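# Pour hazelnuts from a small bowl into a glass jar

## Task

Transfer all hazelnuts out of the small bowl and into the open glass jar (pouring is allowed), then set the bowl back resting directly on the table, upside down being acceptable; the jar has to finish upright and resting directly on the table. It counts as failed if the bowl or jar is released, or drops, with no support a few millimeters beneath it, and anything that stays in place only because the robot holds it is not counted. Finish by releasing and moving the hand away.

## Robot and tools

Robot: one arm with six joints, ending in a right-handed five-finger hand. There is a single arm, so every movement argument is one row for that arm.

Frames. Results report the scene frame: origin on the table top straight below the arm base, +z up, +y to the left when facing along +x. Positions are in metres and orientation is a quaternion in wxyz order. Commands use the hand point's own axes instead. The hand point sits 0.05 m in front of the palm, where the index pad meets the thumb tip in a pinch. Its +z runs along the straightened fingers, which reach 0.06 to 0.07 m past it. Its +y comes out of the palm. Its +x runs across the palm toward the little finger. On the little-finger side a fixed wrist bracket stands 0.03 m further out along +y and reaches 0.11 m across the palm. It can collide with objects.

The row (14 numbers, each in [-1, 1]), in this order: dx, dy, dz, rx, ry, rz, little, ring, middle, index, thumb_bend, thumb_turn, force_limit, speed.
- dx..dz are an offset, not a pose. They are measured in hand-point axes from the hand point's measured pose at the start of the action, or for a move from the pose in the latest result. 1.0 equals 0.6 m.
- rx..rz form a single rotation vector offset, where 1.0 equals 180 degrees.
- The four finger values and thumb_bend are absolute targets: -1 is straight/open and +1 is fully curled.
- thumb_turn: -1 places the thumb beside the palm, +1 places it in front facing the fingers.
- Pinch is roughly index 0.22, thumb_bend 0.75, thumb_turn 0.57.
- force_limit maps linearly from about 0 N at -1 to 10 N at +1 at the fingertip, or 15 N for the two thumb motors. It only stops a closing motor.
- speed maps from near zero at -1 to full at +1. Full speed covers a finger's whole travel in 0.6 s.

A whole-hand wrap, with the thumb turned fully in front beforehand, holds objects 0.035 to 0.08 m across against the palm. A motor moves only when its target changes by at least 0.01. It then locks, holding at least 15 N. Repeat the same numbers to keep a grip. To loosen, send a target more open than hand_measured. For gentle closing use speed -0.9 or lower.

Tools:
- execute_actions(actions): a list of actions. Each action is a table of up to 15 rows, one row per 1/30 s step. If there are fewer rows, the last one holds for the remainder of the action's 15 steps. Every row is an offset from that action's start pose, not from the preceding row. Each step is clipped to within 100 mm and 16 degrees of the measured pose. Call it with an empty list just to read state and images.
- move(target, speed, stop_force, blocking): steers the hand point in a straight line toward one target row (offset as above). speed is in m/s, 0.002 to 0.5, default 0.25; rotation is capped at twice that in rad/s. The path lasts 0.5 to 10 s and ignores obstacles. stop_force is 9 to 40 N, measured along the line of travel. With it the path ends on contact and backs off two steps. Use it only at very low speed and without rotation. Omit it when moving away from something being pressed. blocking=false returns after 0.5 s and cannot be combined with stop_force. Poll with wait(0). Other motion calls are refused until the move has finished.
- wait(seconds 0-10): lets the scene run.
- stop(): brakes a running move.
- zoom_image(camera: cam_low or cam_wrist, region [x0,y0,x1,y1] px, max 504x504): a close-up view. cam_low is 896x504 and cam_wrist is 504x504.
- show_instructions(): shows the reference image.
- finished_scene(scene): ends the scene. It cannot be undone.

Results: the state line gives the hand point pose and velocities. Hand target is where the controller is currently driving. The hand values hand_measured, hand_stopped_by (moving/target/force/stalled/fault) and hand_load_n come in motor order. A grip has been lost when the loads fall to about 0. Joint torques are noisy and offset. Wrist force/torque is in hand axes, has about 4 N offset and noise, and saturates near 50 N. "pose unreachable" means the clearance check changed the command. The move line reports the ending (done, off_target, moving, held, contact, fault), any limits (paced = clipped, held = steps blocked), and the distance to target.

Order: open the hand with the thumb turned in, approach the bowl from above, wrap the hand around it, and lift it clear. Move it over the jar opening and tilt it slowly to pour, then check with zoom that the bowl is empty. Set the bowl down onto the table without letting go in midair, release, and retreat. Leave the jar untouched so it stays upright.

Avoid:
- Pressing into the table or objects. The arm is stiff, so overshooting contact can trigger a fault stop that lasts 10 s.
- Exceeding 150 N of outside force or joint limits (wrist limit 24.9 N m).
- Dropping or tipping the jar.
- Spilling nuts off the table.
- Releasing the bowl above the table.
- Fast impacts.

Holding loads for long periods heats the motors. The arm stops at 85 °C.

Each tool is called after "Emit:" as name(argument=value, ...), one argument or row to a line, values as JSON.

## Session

Emit:
execute_actions(
  actions=[],
)

Scene clock: 0.00 s.
end_effector_position=(+0.4359, -0.0559, +0.1583) hand_measured=(-1.000, -1.000, -1.000, -1.000, -1.000, -1.000) hand_load_n=(+0.0, +0.0, +0.0, +0.0, +0.0, +0.0) hand_stopped_by=(target, target, target, target, target, target) hand_force_limit=0.00 hand_speed=-0.80 end_effector_quat_wxyz=(+0.011, -0.409, +0.913, -0.001) end_effector_velocity=(-0.000, -0.000, -0.000) end_effector_angular_velocity=(+0.000, +0.001, -0.000)
Joint positions: [-0.643 -0.511  1.598  0.627  1.263 -3.012]
Joint velocities: [-0.     0.001  0.    -0.     0.     0.   ]
Joint torques (N m, as the arm reports them, + toward a larger angle): no reading
Motor temperatures (°C, as the motors report them): [24 25 25 32 35 37]
Wrist force (N, on the end effector, along its own x y z axes, offset not removed): no reading
Wrist torque (N m, same axes, about the end effector's origin, offset not removed): no reading
Hand target: +0.436, -0.056, +0.158; +0.011, -0.409, +0.913, -0.001

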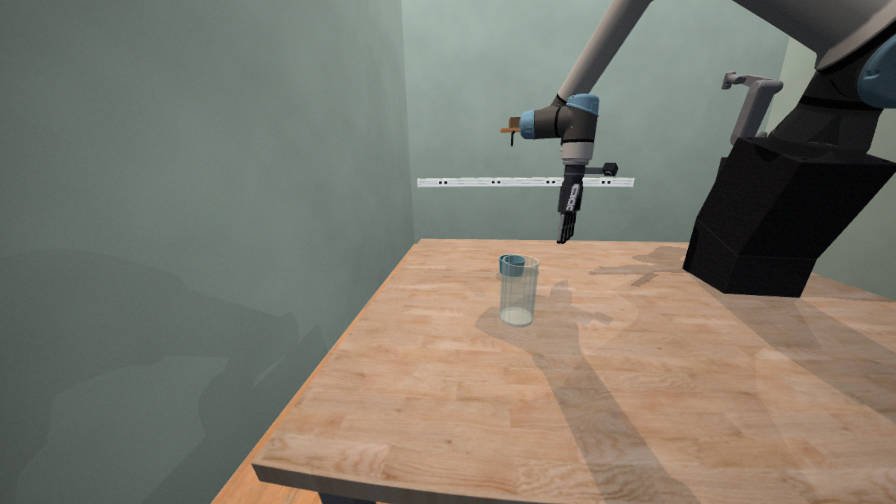

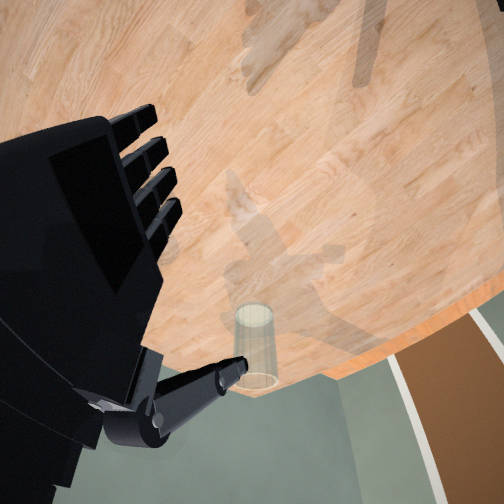

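Emit:
move(
  target=[0.017,-0.093,-0.1,0,0,-0.732,-1,-1,-1,-1,-1,1,0,0],
  speed=0.5,
)

Emit:
move(
  target=[0.03,0,0.22,0,0.485,0,-1,-1,-1,-1,-1,1,0,0],
  speed=0.3,
)

Scene clock: 3.13 s.
end_effector_position=(+0.4695, -0.1012, +0.2189) hand_measured=(-1.000, -1.000, -1.000, -1.000, -1.000, +1.000) hand_load_n=(+0.0, +0.0, +0.0, +0.0, +0.0, +0.0) hand_stopped_by=(target, target, target, target, target, target) hand_force_limit=0.00 hand_speed=0.00 end_effector_quat_wxyz=(-0.003, +1.000, -0.000, +0.011) end_effector_velocity=(+0.001, -0.001, +0.000) end_effector_angular_velocity=(+0.000, -0.001, +0.013)
Joint positions: [-0.503 -0.654  1.561  0.761  1.247 -5.164]
Joint velocities: [-0.001 -0.001  0.001 -0.001 -0.001 -0.014]
Joint torques (N m, as the arm reports them, + toward a larger angle): [-25.57 -45.3   -0.4    0.74  -1.39  -2.25]
Motor temperatures (°C, as the motors report them): [24 25 25 32 35 37]
Wrist force (N, on the end effector, along its own x y z axes, offset not removed): [-0.3 -0.2 1.2]
Wrist torque (N m, same axes, about the end effector's origin, offset not removed): [-0.19 0.00 -0.09]
Hand target: +0.469, -0.101, +0.219; -0.003, +1.000, +0.000, +0.011
Off the commanded pose: 0.000 m, 0 deg.
move: done

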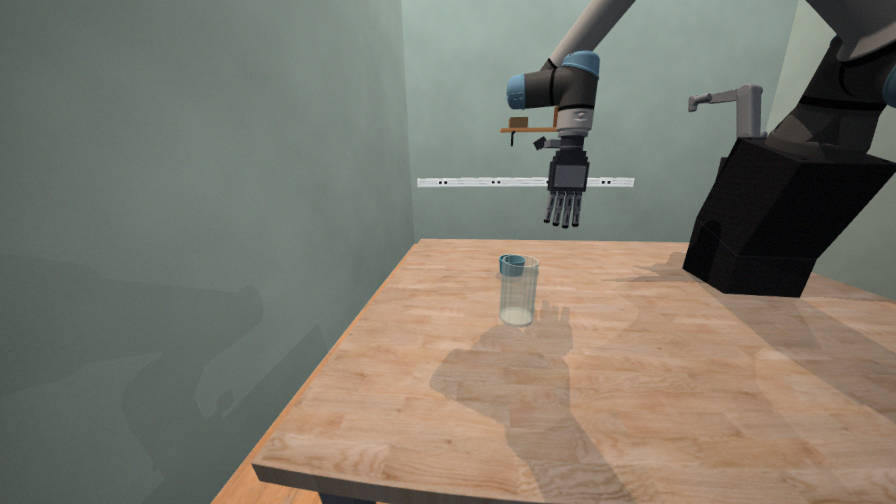

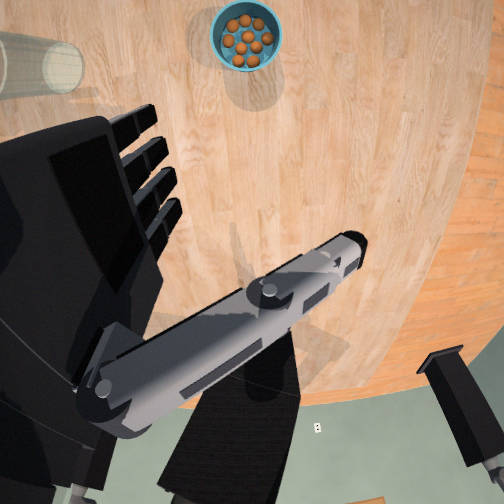

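Scene clock: 6.30 s.
end_effector_position=(+0.4903, -0.1001, +0.0874) hand_measured=(-1.000, -1.000, -1.000, -1.000, -1.000, +1.000) hand_load_n=(+0.0, +0.0, +0.0, +0.0, +0.0, +0.0) hand_stopped_by=(target, target, target, target, target, target) hand_force_limit=0.00 hand_speed=0.00 end_effector_quat_wxyz=(-0.002, +0.716, -0.003, +0.698) end_effector_velocity=(+0.001, -0.001, -0.001) end_effector_angular_velocity=(-0.002, -0.011, -0.001)
Joint positions: [-0.501 -0.133  2.271 -2.145  1.131 -4.375]
Joint velocities: [ 0.005  0.01  -0.007 -0.014  0.01   0.003]
Joint torques (N m, as the arm reports them, + toward a larger angle): [ -0.08 -23.38  -6.79  -3.69   1.67   2.34]
Motor temperatures (°C, as the motors report them): [24 25 25 32 35 37]
Wrist force (N, on the end effector, along its own x y z axes, offset not removed): [1.1 0.5 0.9]
Wrist torque (N m, same axes, about the end effector's origin, offset not removed): [-0.04 -0.29 0.07]
Hand target: +0.490, -0.100, +0.087; -0.002, +0.716, -0.003, +0.699
Off the commanded pose: 0.000 m, 0 deg.
move: done

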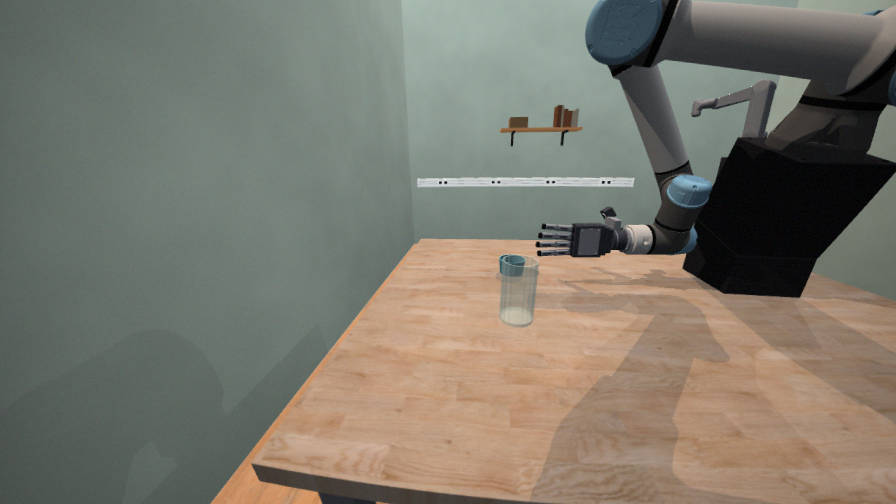

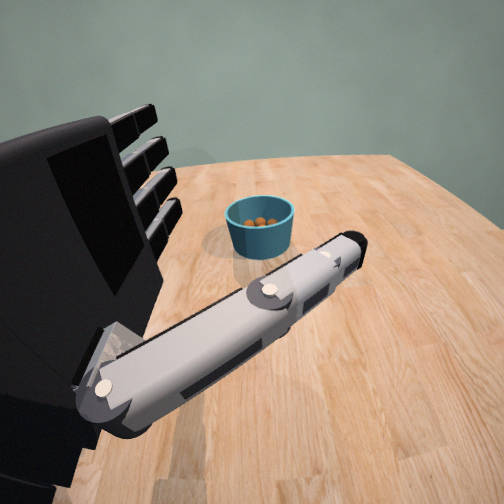

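Emit:
move(
  target=[-0.106,0.01,0.06,0,0,0,-1,-1,-1,-1,-1,1,0,0],
  speed=0.08,
)

Emit:
move(
  target=[0.003,0,0.13,0,0,0,-1,-1,-1,-1,-1,1,0,0],
  speed=0.06,
)

Scene clock: 7.77 s.
end_effector_position=(+0.5245, -0.1056, +0.0230) hand_measured=(-1.000, -1.000, -1.000, -1.000, -1.000, +1.000) hand_load_n=(+0.0, +0.0, +0.0, +0.0, +0.0, +0.0) hand_stopped_by=(target, target, target, target, target, target) hand_force_limit=0.00 hand_speed=0.00 end_effector_quat_wxyz=(-0.002, +0.716, -0.003, +0.698) end_effector_velocity=(+0.001, -0.000, -0.002) end_effector_angular_velocity=(+0.000, +0.000, -0.001)
Joint positions: [-0.382 -0.041  2.061 -2.026  1.25  -4.375]
Joint velocities: [ 0.003  0.003 -0.006  0.004  0.004  0.   ]
Joint torques (N m, as the arm reports them, + toward a larger angle): [ -1.14 -25.98  -5.08  -0.12   2.09  -2.35]
Motor temperatures (°C, as the motors report them): [24 25 25 32 35 37]
Wrist force (N, on the end effector, along its own x y z axes, offset not removed): [-2.0 -1.3 -0.1]
Wrist torque (N m, same axes, about the end effector's origin, offset not removed): [-0.25 0.30 -0.19]
Hand target: +0.525, -0.106, +0.023; -0.002, +0.716, -0.003, +0.698
Off the commanded pose: 0.000 m, 0 deg.
move: done

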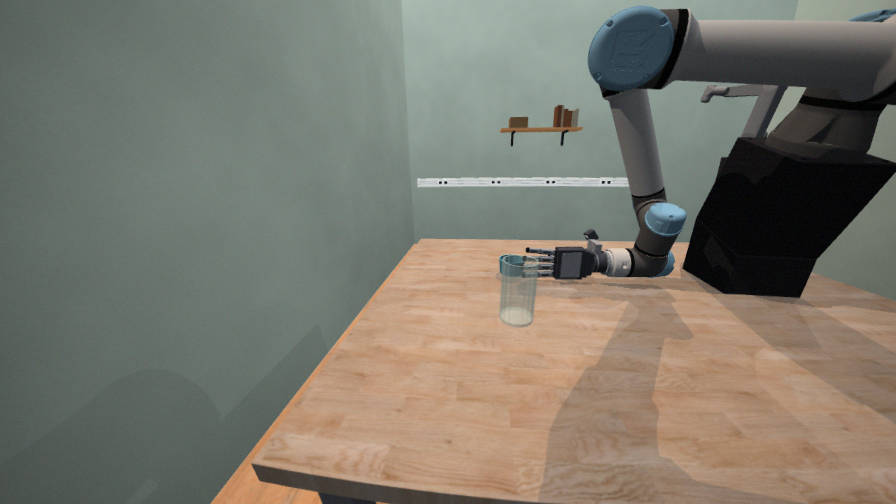

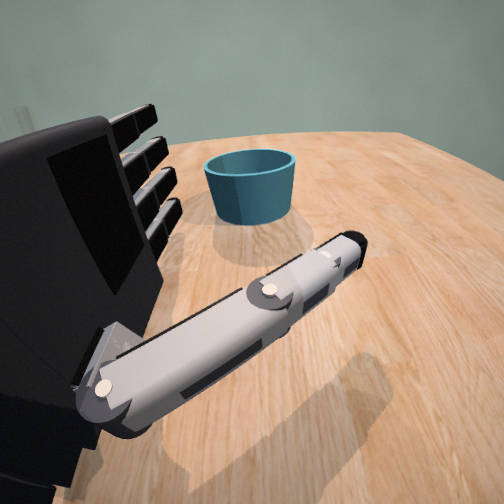

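Scene clock: 9.47 s.
end_effector_position=(+0.6023, -0.1056, +0.0229) hand_measured=(-1.000, -1.000, -1.000, -1.000, -1.000, +1.000) hand_load_n=(+0.0, +0.0, +0.0, +0.0, +0.0, +0.0) hand_stopped_by=(target, target, target, target, target, target) hand_force_limit=0.00 hand_speed=0.00 end_effector_quat_wxyz=(-0.002, +0.716, -0.003, +0.698) end_effector_velocity=(+0.002, +0.001, -0.001) end_effector_angular_velocity=(-0.000, +0.002, +0.001)
Joint positions: [-0.31  -0.116  1.901 -1.791  1.322 -4.376]
Joint velocities: [ 0.003 -0.001 -0.005  0.007  0.001 -0.001]
Joint torques (N m, as the arm reports them, + toward a larger angle): [ -1.28 -41.87  -8.73   0.14   2.26  -2.26]
Motor temperatures (°C, as the motors report them): [24 25 25 32 35 37]
Wrist force (N, on the end effector, along its own x y z axes, offset not removed): [0.8 0.1 0.7]
Wrist torque (N m, same axes, about the end effector's origin, offset not removed): [-0.01 -0.23 0.07]
Hand target: +0.603, -0.106, +0.023; -0.002, +0.716, -0.003, +0.698
Off the commanded pose: 0.000 m, 0 deg.
move: done

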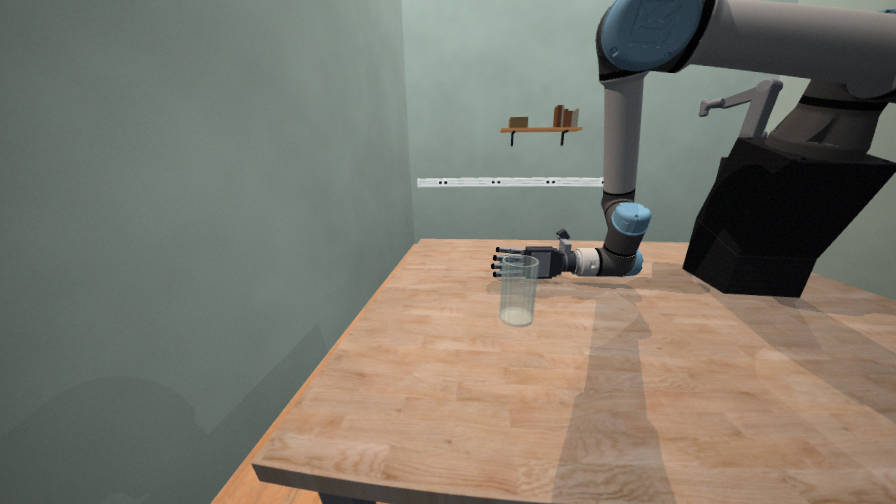

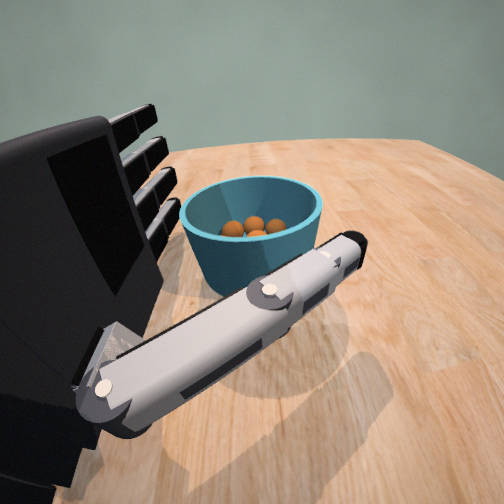

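Emit:
move(
  target=[0,0.012,0.055,0,0,0,-1,-1,-1,-1,-1,1,0,0],
  speed=0.025,
)

Emit:
move(
  target=[0,0,0,0,0,0,-1,-0.3,0.3,0.6,-1,1,0.4,-0.7],
)

Emit:
move(
  target=[0,0,0,0,0,0,-1,-0.3,0.35,0.65,-0.6,1,0.3,-0.9],
)

Scene clock: 11.23 s.
end_effector_position=(+0.6351, -0.1128, +0.0220) hand_measured=(-1.000, -1.000, -1.000, -1.000, -1.000, +1.000) hand_load_n=(+0.0, +0.0, +0.0, +0.0, +0.0, +0.0) hand_stopped_by=(target, target, target, target, target, target) hand_force_limit=0.00 hand_speed=0.00 end_effector_quat_wxyz=(-0.002, +0.716, -0.003, +0.698) end_effector_velocity=(+0.002, -0.001, +0.000) end_effector_angular_velocity=(+0.001, -0.001, -0.000)
Joint positions: [-0.306 -0.125  1.821 -1.702  1.326 -4.376]
Joint velocities: [-0.    -0.    -0.005  0.005  0.     0.001]
Joint torques (N m, as the arm reports them, + toward a larger angle): [ -2.58 -45.01 -11.25   0.14   1.85  -1.62]
Motor temperatures (°C, as the motors report them): [24 25 25 32 35 37]
Wrist force (N, on the end effector, along its own x y z axes, offset not removed): [0.3 -1.2 -0.2]
Wrist torque (N m, same axes, about the end effector's origin, offset not removed): [-0.22 -0.11 0.02]
Hand target: +0.635, -0.113, +0.022; -0.002, +0.716, -0.003, +0.698
Off the commanded pose: 0.000 m, 0 deg.
move: done

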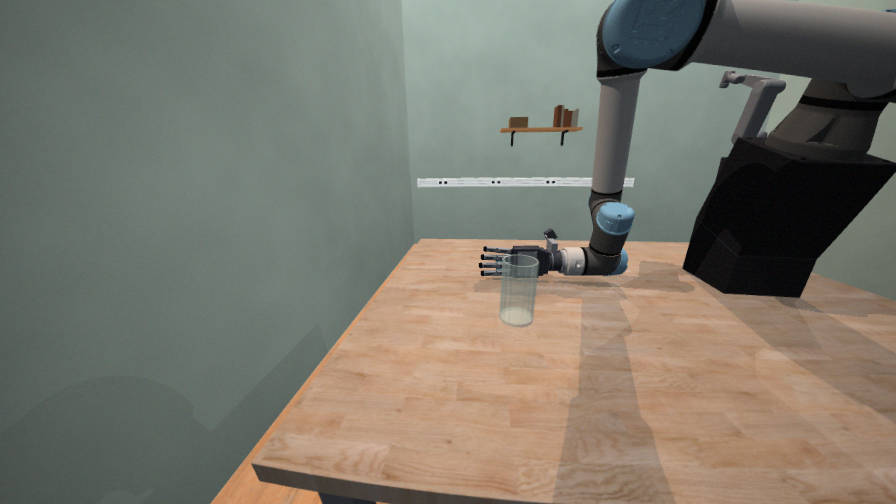

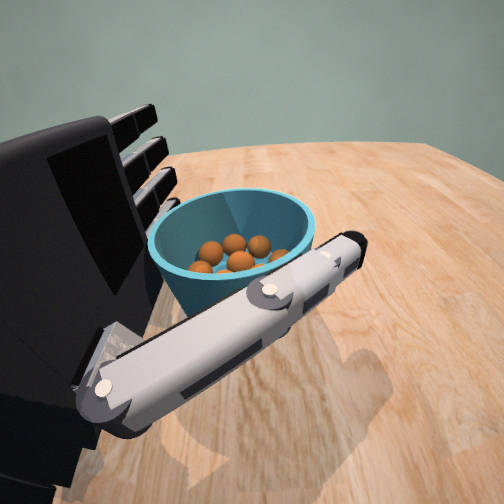

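Scene clock: 13.30 s.
end_effector_position=(+0.6351, -0.1128, +0.0220) hand_measured=(-1.000, -0.300, -0.138, -0.104, -1.002, +1.000) hand_load_n=(+0.0, +0.0, +6.5, +9.5, +2.5, +0.5) hand_stopped_by=(target, target, force, force, target, target) hand_force_limit=0.40 hand_speed=-0.70 end_effector_quat_wxyz=(-0.002, +0.716, -0.003, +0.698) end_effector_velocity=(-0.000, +0.001, -0.000) end_effector_angular_velocity=(+0.000, +0.001, +0.001)
Joint positions: [-0.306 -0.125  1.821 -1.702  1.326 -4.376]
Joint velocities: [ 0.001  0.     0.    -0.    -0.001  0.   ]
Joint torques (N m, as the arm reports them, + toward a larger angle): [ -6.4  -41.79  10.27  -2.33   0.85  -1.75]
Motor temperatures (°C, as the motors report them): [24 25 25 32 35 37]
Wrist force (N, on the end effector, along its own x y z axes, offset not removed): [0.3 -0.1 1.3]
Wrist torque (N m, same axes, about the end effector's origin, offset not removed): [-0.02 -0.20 0.01]
Hand target: +0.635, -0.113, +0.022; -0.002, +0.716, -0.003, +0.698
Off the commanded pose: 0.000 m, 0 deg.
move: done

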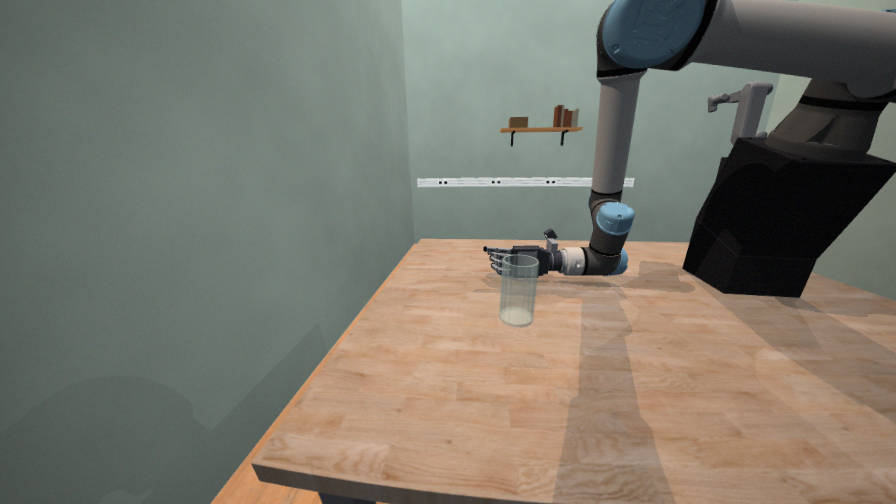

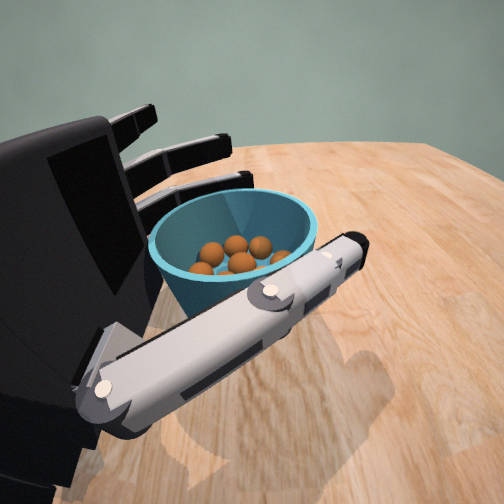

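Scene clock: 14.00 s.
end_effector_position=(+0.6351, -0.1128, +0.0220) hand_measured=(-1.000, -0.300, -0.134, -0.104, -0.976, +1.000) hand_load_n=(+0.0, +0.0, +8.0, +9.5, +9.0, +0.5) hand_stopped_by=(target, target, force, force, force, target) hand_force_limit=0.30 hand_speed=-0.90 end_effector_quat_wxyz=(-0.002, +0.716, -0.003, +0.698) end_effector_velocity=(+0.000, +0.000, +0.001) end_effector_angular_velocity=(+0.000, -0.001, +0.000)
Joint positions: [-0.306 -0.125  1.821 -1.702  1.326 -4.376]
Joint velocities: [-0.    -0.001  0.001 -0.001  0.     0.   ]
Joint torques (N m, as the arm reports them, + toward a larger angle): [ -5.7  -41.95  10.64  -2.37   0.68  -1.63]
Motor temperatures (°C, as the motors report them): [24 25 25 32 35 37]
Wrist force (N, on the end effector, along its own x y z axes, offset not removed): [0.0 -0.9 3.0]
Wrist torque (N m, same axes, about the end effector's origin, offset not removed): [-0.37 -0.10 0.12]
Hand target: +0.635, -0.113, +0.022; -0.002, +0.716, -0.003, +0.698
Off the commanded pose: 0.000 m, 0 deg.
move: done

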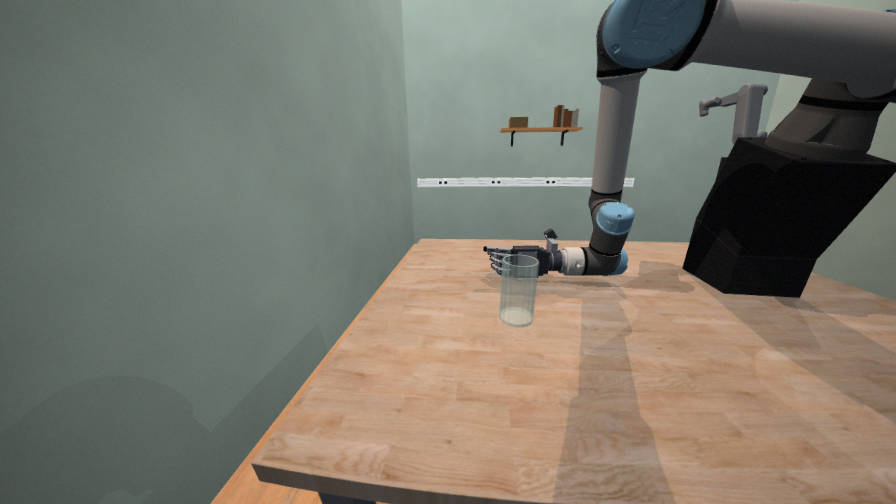

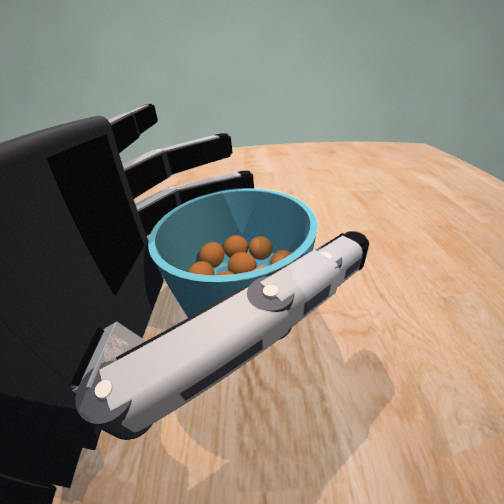

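Lift to 0.20, go to y≈0.165 with a 45° tilt.

Emit:
move(
  target=[0.3,0,0,0,0,0,-1,-0.3,0.35,0.65,-0.6,1,0.3,-0.9],
  speed=0.12,
)

Emit:
move(
  target=[0,-0.465,0,0,0,0.25,-1,-0.3,0.35,0.65,-0.6,1,0.3,-0.9],
  speed=0.12,
)

Scene clock: 16.13 s.
end_effector_position=(+0.6399, -0.1142, +0.2017) hand_measured=(-1.000, -0.300, -0.134, -0.104, -0.976, +1.000) hand_load_n=(+0.0, +0.0, +8.0, +9.5, +9.0, +0.5) hand_stopped_by=(target, target, force, force, force, target) hand_force_limit=0.30 hand_speed=-0.90 end_effector_quat_wxyz=(-0.002, +0.716, -0.003, +0.698) end_effector_velocity=(-0.001, -0.000, +0.001) end_effector_angular_velocity=(+0.002, +0.002, -0.001)
Joint positions: [-0.458 -0.56   2.104 -1.551  1.174 -4.375]
Joint velocities: [-0.002 -0.006  0.003  0.005 -0.002  0.001]
Joint torques (N m, as the arm reports them, + toward a larger angle): [-25.08 -40.94   7.62  -0.41  -0.61  -1.04]
Motor temperatures (°C, as the motors report them): [24 25 25 32 35 37]
Wrist force (N, on the end effector, along its own x y z axes, offset not removed): [-1.2 0.4 2.0]
Wrist torque (N m, same axes, about the end effector's origin, offset not removed): [-0.01 -0.05 -0.05]
Hand target: +0.640, -0.114, +0.202; -0.002, +0.716, -0.003, +0.698
Off the commanded pose: 0.000 m, 0 deg.
move: done

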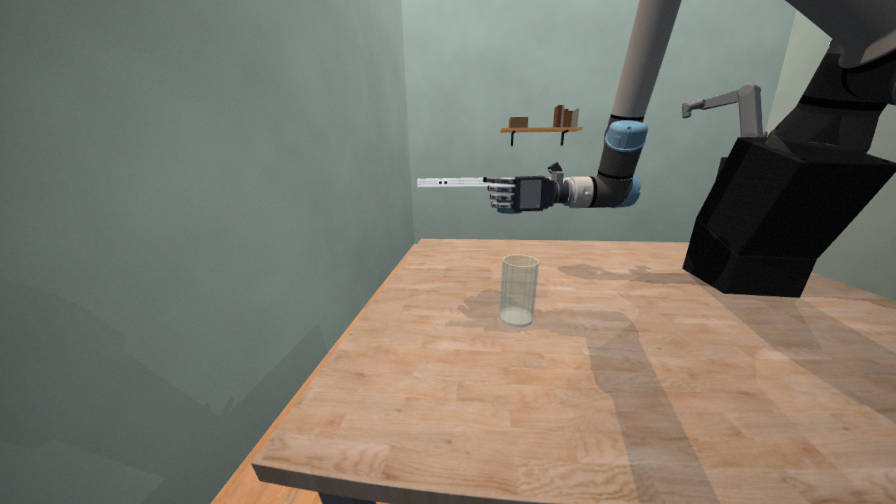

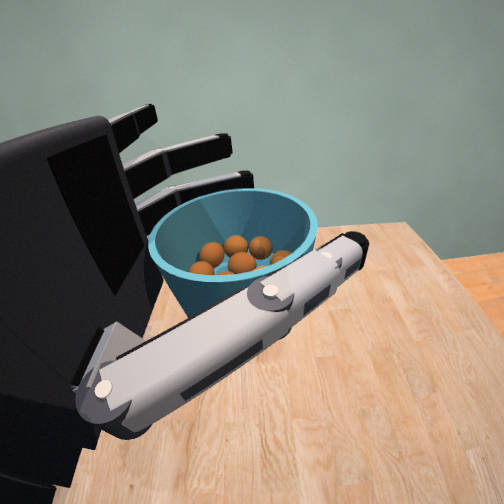

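Scene clock: 19.87 s.
end_effector_position=(+0.6402, +0.1646, +0.2040) hand_measured=(-1.000, -0.300, -0.134, -0.104, -0.976, +1.000) hand_load_n=(+0.0, +0.0, +8.0, +9.5, +9.0, +0.5) hand_stopped_by=(target, target, force, force, force, target) hand_force_limit=0.30 hand_speed=-0.90 end_effector_quat_wxyz=(-0.269, +0.660, -0.277, +0.644) end_effector_velocity=(-0.001, +0.001, -0.001) end_effector_angular_velocity=(+0.005, +0.002, -0.003)
Joint positions: [ 0.09  -0.831  2.062 -1.237  1.722 -3.593]
Joint velocities: [ 0.003 -0.001 -0.     0.004  0.005  0.005]
Joint torques (N m, as the arm reports them, + toward a larger angle): [  0.01 -41.08 -18.35  -0.04   2.39   2.22]
Motor temperatures (°C, as the motors report them): [24 25 25 32 35 37]
Wrist force (N, on the end effector, along its own x y z axes, offset not removed): [-0.3 1.4 1.4]
Wrist torque (N m, same axes, about the end effector's origin, offset not removed): [0.08 -0.05 0.03]
Hand target: +0.640, +0.165, +0.204; -0.269, +0.660, -0.277, +0.644
Off the commanded pose: 0.000 m, 0 deg.
move: done

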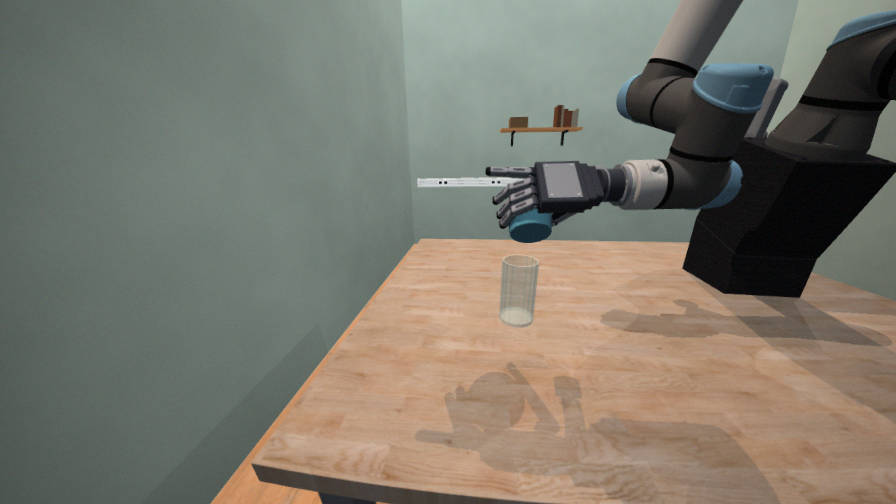

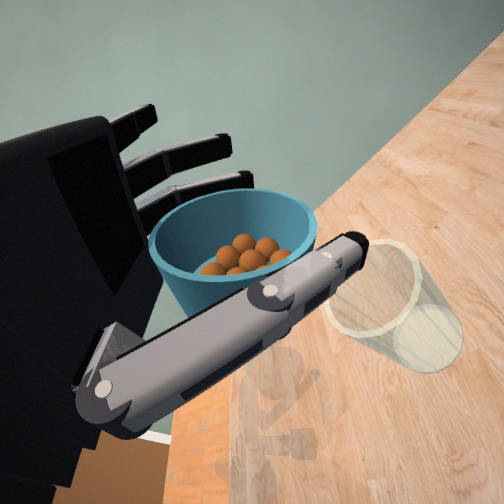

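Emit:
move(
  target=[-0.018,0.03,0.014,0,0,0.14,-1,-0.3,0.35,0.65,-0.6,1,0.3,-0.9],
  speed=0.06,
)

Emit:
zoom_image(
  camera="cam_low",
  region=[440, 170, 620, 340],
)

Scene clock: 23.93 s.
end_effector_position=(+0.6480, +0.1597, +0.1834) hand_measured=(-1.000, -0.300, -0.134, -0.104, -0.976, +1.000) hand_load_n=(+0.0, +0.0, +8.0, +9.0, +9.0, +0.5) hand_stopped_by=(target, target, force, force, force, target) hand_force_limit=0.30 hand_speed=-0.90 end_effector_quat_wxyz=(-0.403, +0.584, -0.414, +0.570) end_effector_velocity=(-0.001, -0.000, -0.001) end_effector_angular_velocity=(+0.011, +0.001, -0.000)
Joint positions: [ 0.024 -0.763  2.059 -1.302  1.656 -3.154]
Joint velocities: [-0.001  0.002  0.001 -0.003 -0.001  0.011]
Joint torques (N m, as the arm reports them, + toward a larger angle): [-23.26 -27.75 -17.36  -3.15  -0.72   2.04]
Motor temperatures (°C, as the motors report them): [24 25 25 32 35 37]
Wrist force (N, on the end effector, along its own x y z axes, offset not removed): [-2.1 0.5 0.4]
Wrist torque (N m, same axes, about the end effector's origin, offset not removed): [-0.04 0.35 -0.13]
Hand target: +0.648, +0.160, +0.183; -0.403, +0.584, -0.414, +0.570
Off the commanded pose: 0.000 m, 0 deg.
move: done

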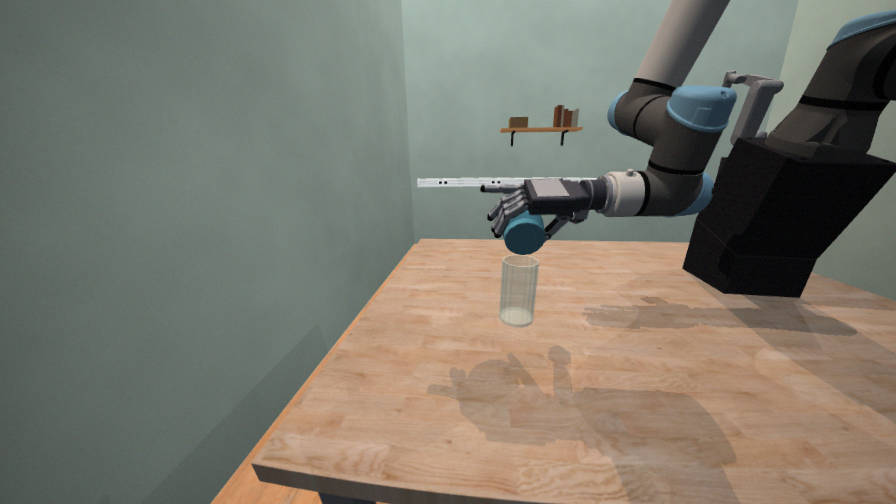

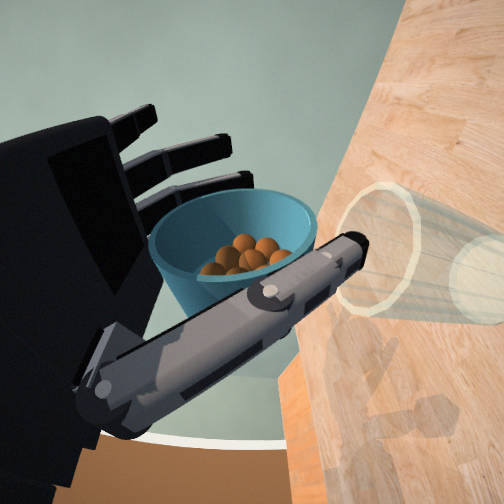

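Region (440, 170, 620, 340) of cam_low's 896x504 image, scaled by 2.800, with more detail than that image has.

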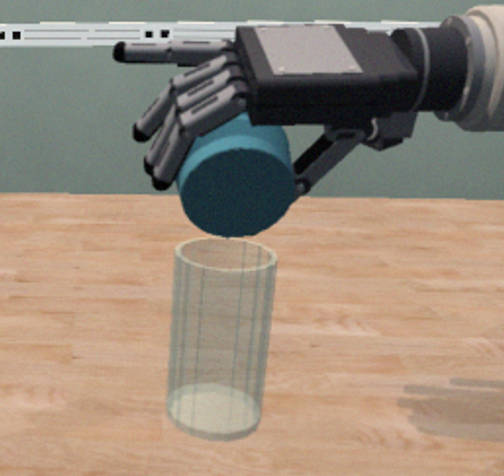

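Emit:
move(
  target=[-0.006,0.006,0,0,0,0.09,-1,-0.3,0.35,0.65,-0.6,1,0.3,-0.9],
  speed=0.022,
)

Emit:
move(
  target=[0.008,-0.004,0,0,0,0.07,-1,-0.3,0.35,0.65,-0.6,1,0.3,-0.9],
  speed=0.025,
)

Scene clock: 30.70 s.
end_effector_position=(+0.6479, +0.1619, +0.1788) hand_measured=(-1.000, -0.300, -0.134, -0.104, -0.976, +1.000) hand_load_n=(+0.0, +0.0, +8.0, +9.0, +9.0, +0.0) hand_stopped_by=(target, target, force, force, force, target) hand_force_limit=0.30 hand_speed=-0.90 end_effector_quat_wxyz=(-0.479, +0.520, -0.492, +0.508) end_effector_velocity=(-0.000, -0.000, +0.000) end_effector_angular_velocity=(+0.009, +0.000, -0.000)
Joint positions: [-0.005 -0.729  2.063 -1.34   1.627 -2.872]
Joint velocities: [-0.001  0.001  0.001 -0.001 -0.001  0.009]
Joint torques (N m, as the arm reports them, + toward a larger angle): [-23.76 -27.57   5.49  -3.11  -0.65   2.74]
Motor temperatures (°C, as the motors report them): [24 25 25 32 35 37]
Wrist force (N, on the end effector, along its own x y z axes, offset not removed): [0.0 0.7 0.4]
Wrist torque (N m, same axes, about the end effector's origin, offset not removed): [0.01 -0.18 0.04]
Hand target: +0.648, +0.162, +0.179; -0.479, +0.520, -0.492, +0.508
Off the commanded pose: 0.000 m, 0 deg.
move: done

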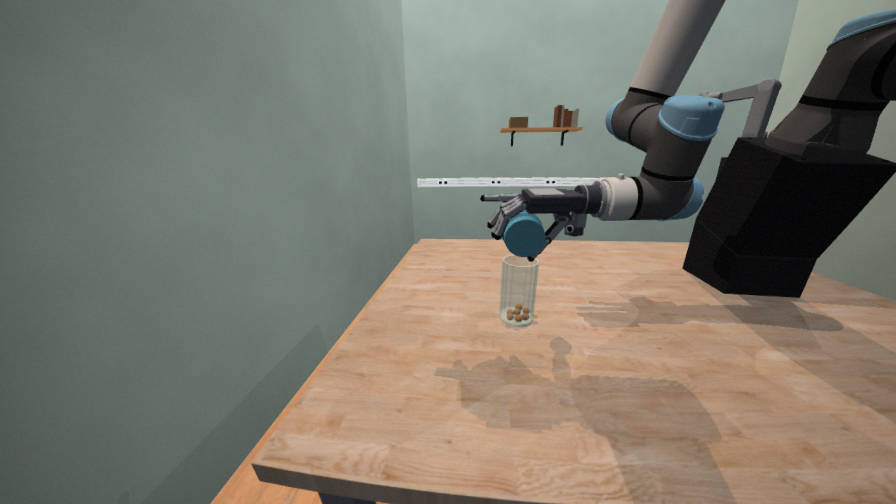

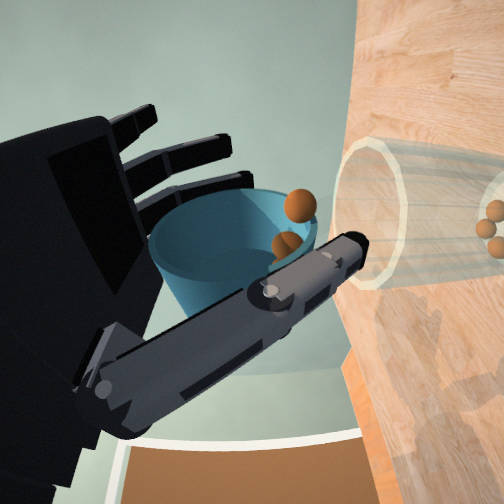

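Scene clock: 35.33 s.
end_effector_position=(+0.6480, +0.1572, +0.1815) hand_measured=(-1.000, -0.300, -0.134, -0.104, -0.976, +1.000) hand_load_n=(+0.0, +0.0, +8.0, +9.0, +9.0, +0.0) hand_stopped_by=(target, target, force, force, force, target) hand_force_limit=0.30 hand_speed=-0.90 end_effector_quat_wxyz=(+0.532, -0.463, +0.546, -0.453) end_effector_velocity=(-0.000, -0.001, -0.000) end_effector_angular_velocity=(+0.010, +0.001, -0.001)
Joint positions: [-0.042 -0.706  2.071 -1.371  1.59  -2.653]
Joint velocities: [-0.002  0.002  0.001 -0.001 -0.002  0.01 ]
Joint torques (N m, as the arm reports them, + toward a larger angle): [-22.09 -27.83   6.14  -3.18  -0.5    2.74]
Motor temperatures (°C, as the motors report them): [24 25 25 32 35 37]
Wrist force (N, on the end effector, along its own x y z axes, offset not removed): [0.3 1.9 0.9]
Wrist torque (N m, same axes, about the end effector's origin, offset not removed): [0.16 -0.14 0.07]
Hand target: +0.648, +0.157, +0.181; +0.532, -0.463, +0.546, -0.452
Off the commanded pose: 0.000 m, 0 deg.
move: done

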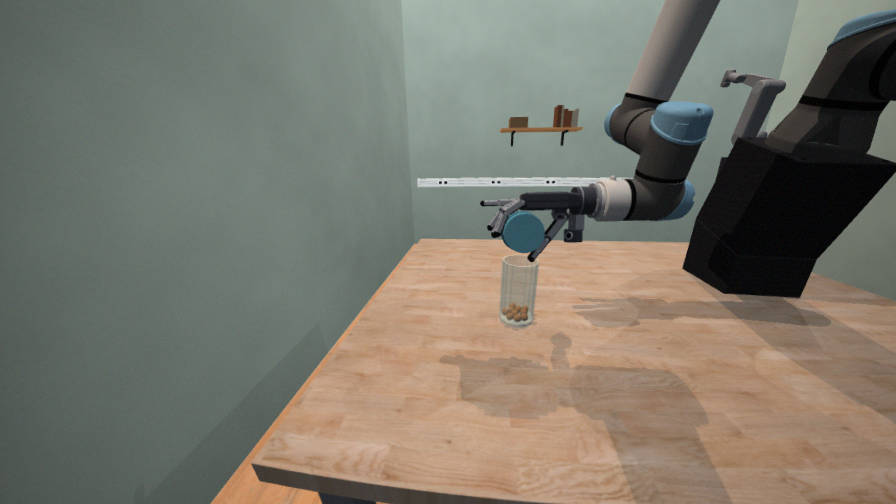

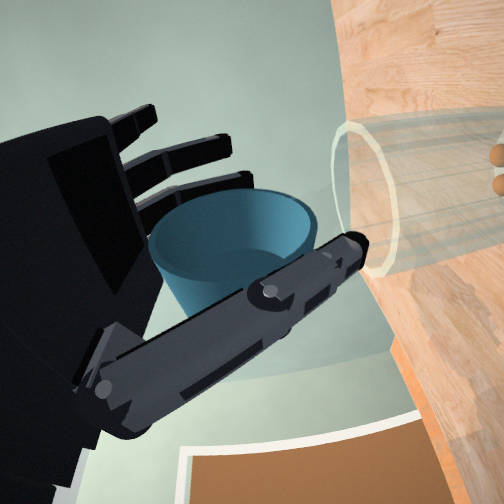

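Emit:
move(
  target=[-0.22,-0.02,-0.05,0,0,-0.55,-1,-0.3,0.35,0.65,-0.6,1,0.3,-0.9],
  speed=0.3,
)

Emit:
move(
  target=[-0.3,0,0,0,0,0,-1,-0.3,0.35,0.65,-0.6,1,0.3,-0.9],
  speed=0.15,
)

Emit:
move(
  target=[-0.03,0,0,0,0,0,-1,-0.3,0.35,0.65,-0.6,1,0.3,-0.9],
  speed=0.006,
  stop_force=9,
)

Scene clock: 38.90 s.
end_effector_position=(+0.6188, +0.2856, +0.2153) hand_measured=(-1.000, -0.300, -0.134, -0.104, -0.976, +1.000) hand_load_n=(+0.0, +0.0, +8.0, +9.5, +9.0, +0.5) hand_stopped_by=(target, target, force, force, force, target) hand_force_limit=0.30 hand_speed=-0.90 end_effector_quat_wxyz=(-0.001, +0.716, -0.002, +0.698) end_effector_velocity=(-0.000, +0.001, +0.000) end_effector_angular_velocity=(-0.011, -0.001, -0.000)
Joint positions: [ 0.438 -0.816  1.842 -1.033  2.07  -4.383]
Joint velocities: [ 0.003  0.002 -0.002  0.     0.004 -0.012]
Joint torques (N m, as the arm reports them, + toward a larger angle): [  1.52 -32.8  -20.26   0.47   1.81  -2.45]
Motor temperatures (°C, as the motors report them): [24 25 25 32 35 37]
Wrist force (N, on the end effector, along its own x y z axes, offset not removed): [-1.4 -0.2 1.0]
Wrist torque (N m, same axes, about the end effector's origin, offset not removed): [-0.05 0.09 -0.03]
Hand target: +0.619, +0.286, +0.215; -0.001, +0.716, -0.002, +0.698
Off the commanded pose: 0.000 m, 0 deg.
move: done

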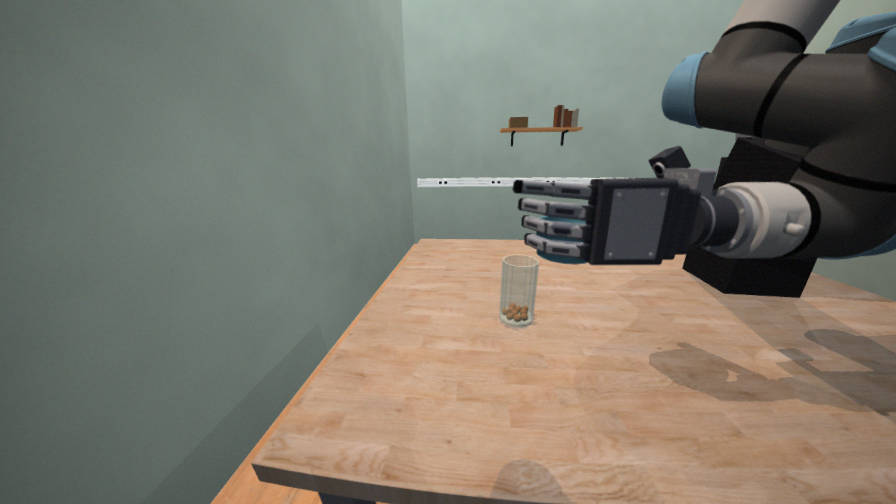

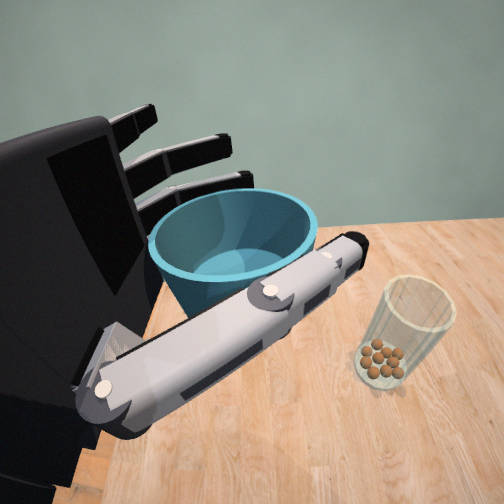

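Scene clock: 40.63 s.
end_effector_position=(+0.6141, +0.2865, +0.0355) hand_measured=(-1.000, -0.300, -0.134, -0.104, -0.976, +1.000) hand_load_n=(+0.0, +0.0, +8.0, +9.5, +9.0, +0.5) hand_stopped_by=(target, target, force, force, force, target) hand_force_limit=0.30 hand_speed=-0.90 end_effector_quat_wxyz=(-0.001, +0.716, -0.002, +0.698) end_effector_velocity=(+0.001, +0.002, -0.001) end_effector_angular_velocity=(+0.002, -0.002, +0.002)
Joint positions: [ 0.534 -0.405  1.589 -1.192  2.166 -4.384]
Joint velocities: [ 0.002  0.003 -0.006 -0.001  0.001 -0.   ]
Joint torques (N m, as the arm reports them, + toward a larger angle): [  2.52 -35.21 -15.42  -0.87   2.11  -2.33]
Motor temperatures (°C, as the motors report them): [24 25 25 32 35 37]
Wrist force (N, on the end effector, along its own x y z axes, offset not removed): [0.1 0.6 1.4]
Wrist torque (N m, same axes, about the end effector's origin, offset not removed): [-0.01 -0.18 0.16]
Hand target: +0.614, +0.287, +0.035; -0.001, +0.716, -0.002, +0.698
Off the commanded pose: 0.000 m, 0 deg.
move: done

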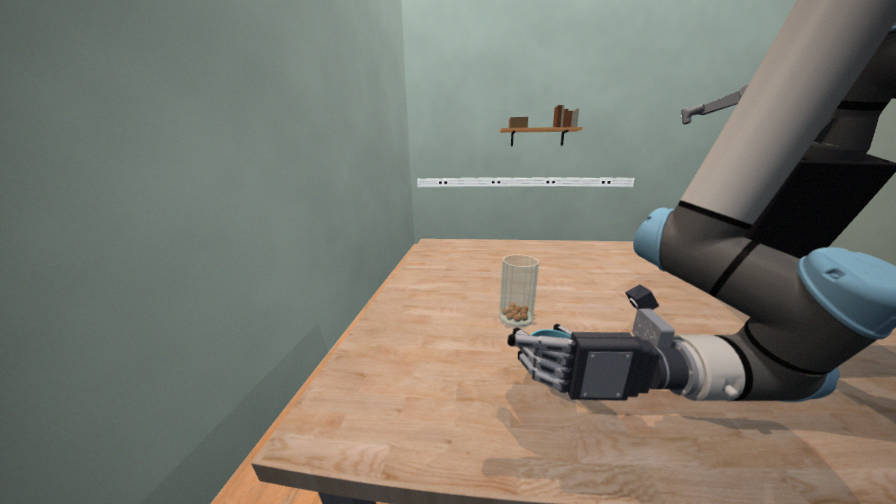

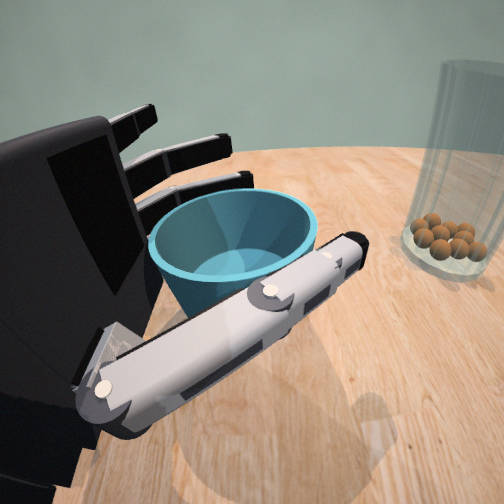

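Scene clock: 43.37 s.
end_effector_position=(+0.6137, +0.2867, +0.0215) hand_measured=(-1.000, -0.300, -0.134, -0.104, -0.976, +1.000) hand_load_n=(+0.0, +0.0, +7.5, +9.0, +9.0, -1.5) hand_stopped_by=(target, target, force, force, force, target) hand_force_limit=0.30 hand_speed=-0.90 end_effector_quat_wxyz=(-0.002, +0.716, -0.003, +0.698) end_effector_velocity=(-0.001, +0.002, +0.001) end_effector_angular_velocity=(+0.000, +0.002, +0.005)
Joint positions: [ 0.541 -0.373  1.561 -1.196  2.173 -4.384]
Joint velocities: [ 0.001 -0.005  0.006 -0.    -0.005  0.   ]
Joint torques (N m, as the arm reports them, + toward a larger angle): [ -8.49 -46.25   7.04   1.4   -1.84  -1.1 ]
Motor temperatures (°C, as the motors report them): [24 25 25 32 35 37]
Wrist force (N, on the end effector, along its own x y z axes, offset not removed): [6.0 1.8 0.7]
Wrist torque (N m, same axes, about the end effector's origin, offset not removed): [-0.02 0.09 0.06]
Hand target: +0.614, +0.287, +0.022; -0.001, +0.716, -0.003, +0.698
Off the commanded pose: 0.004 m, 0 deg.
move: contact

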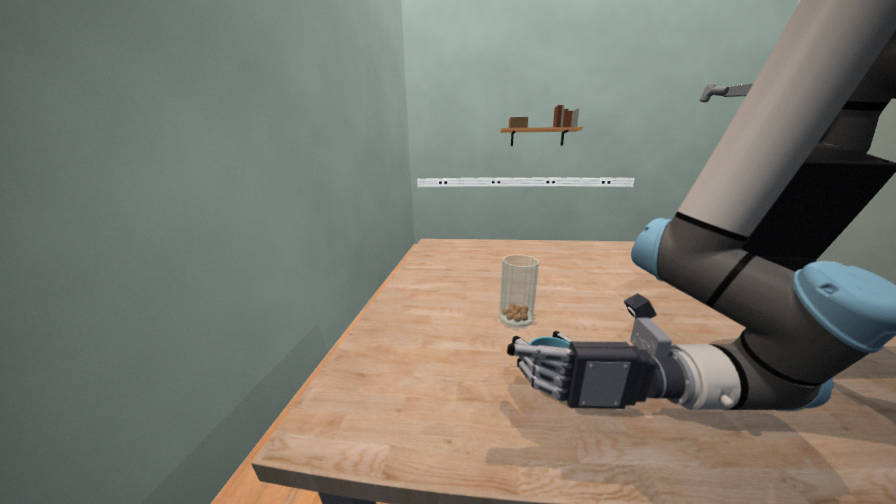

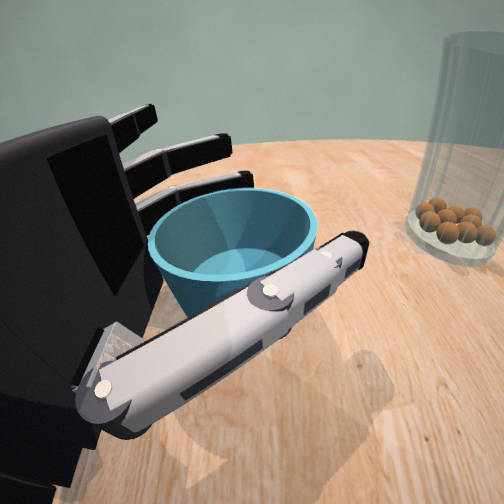

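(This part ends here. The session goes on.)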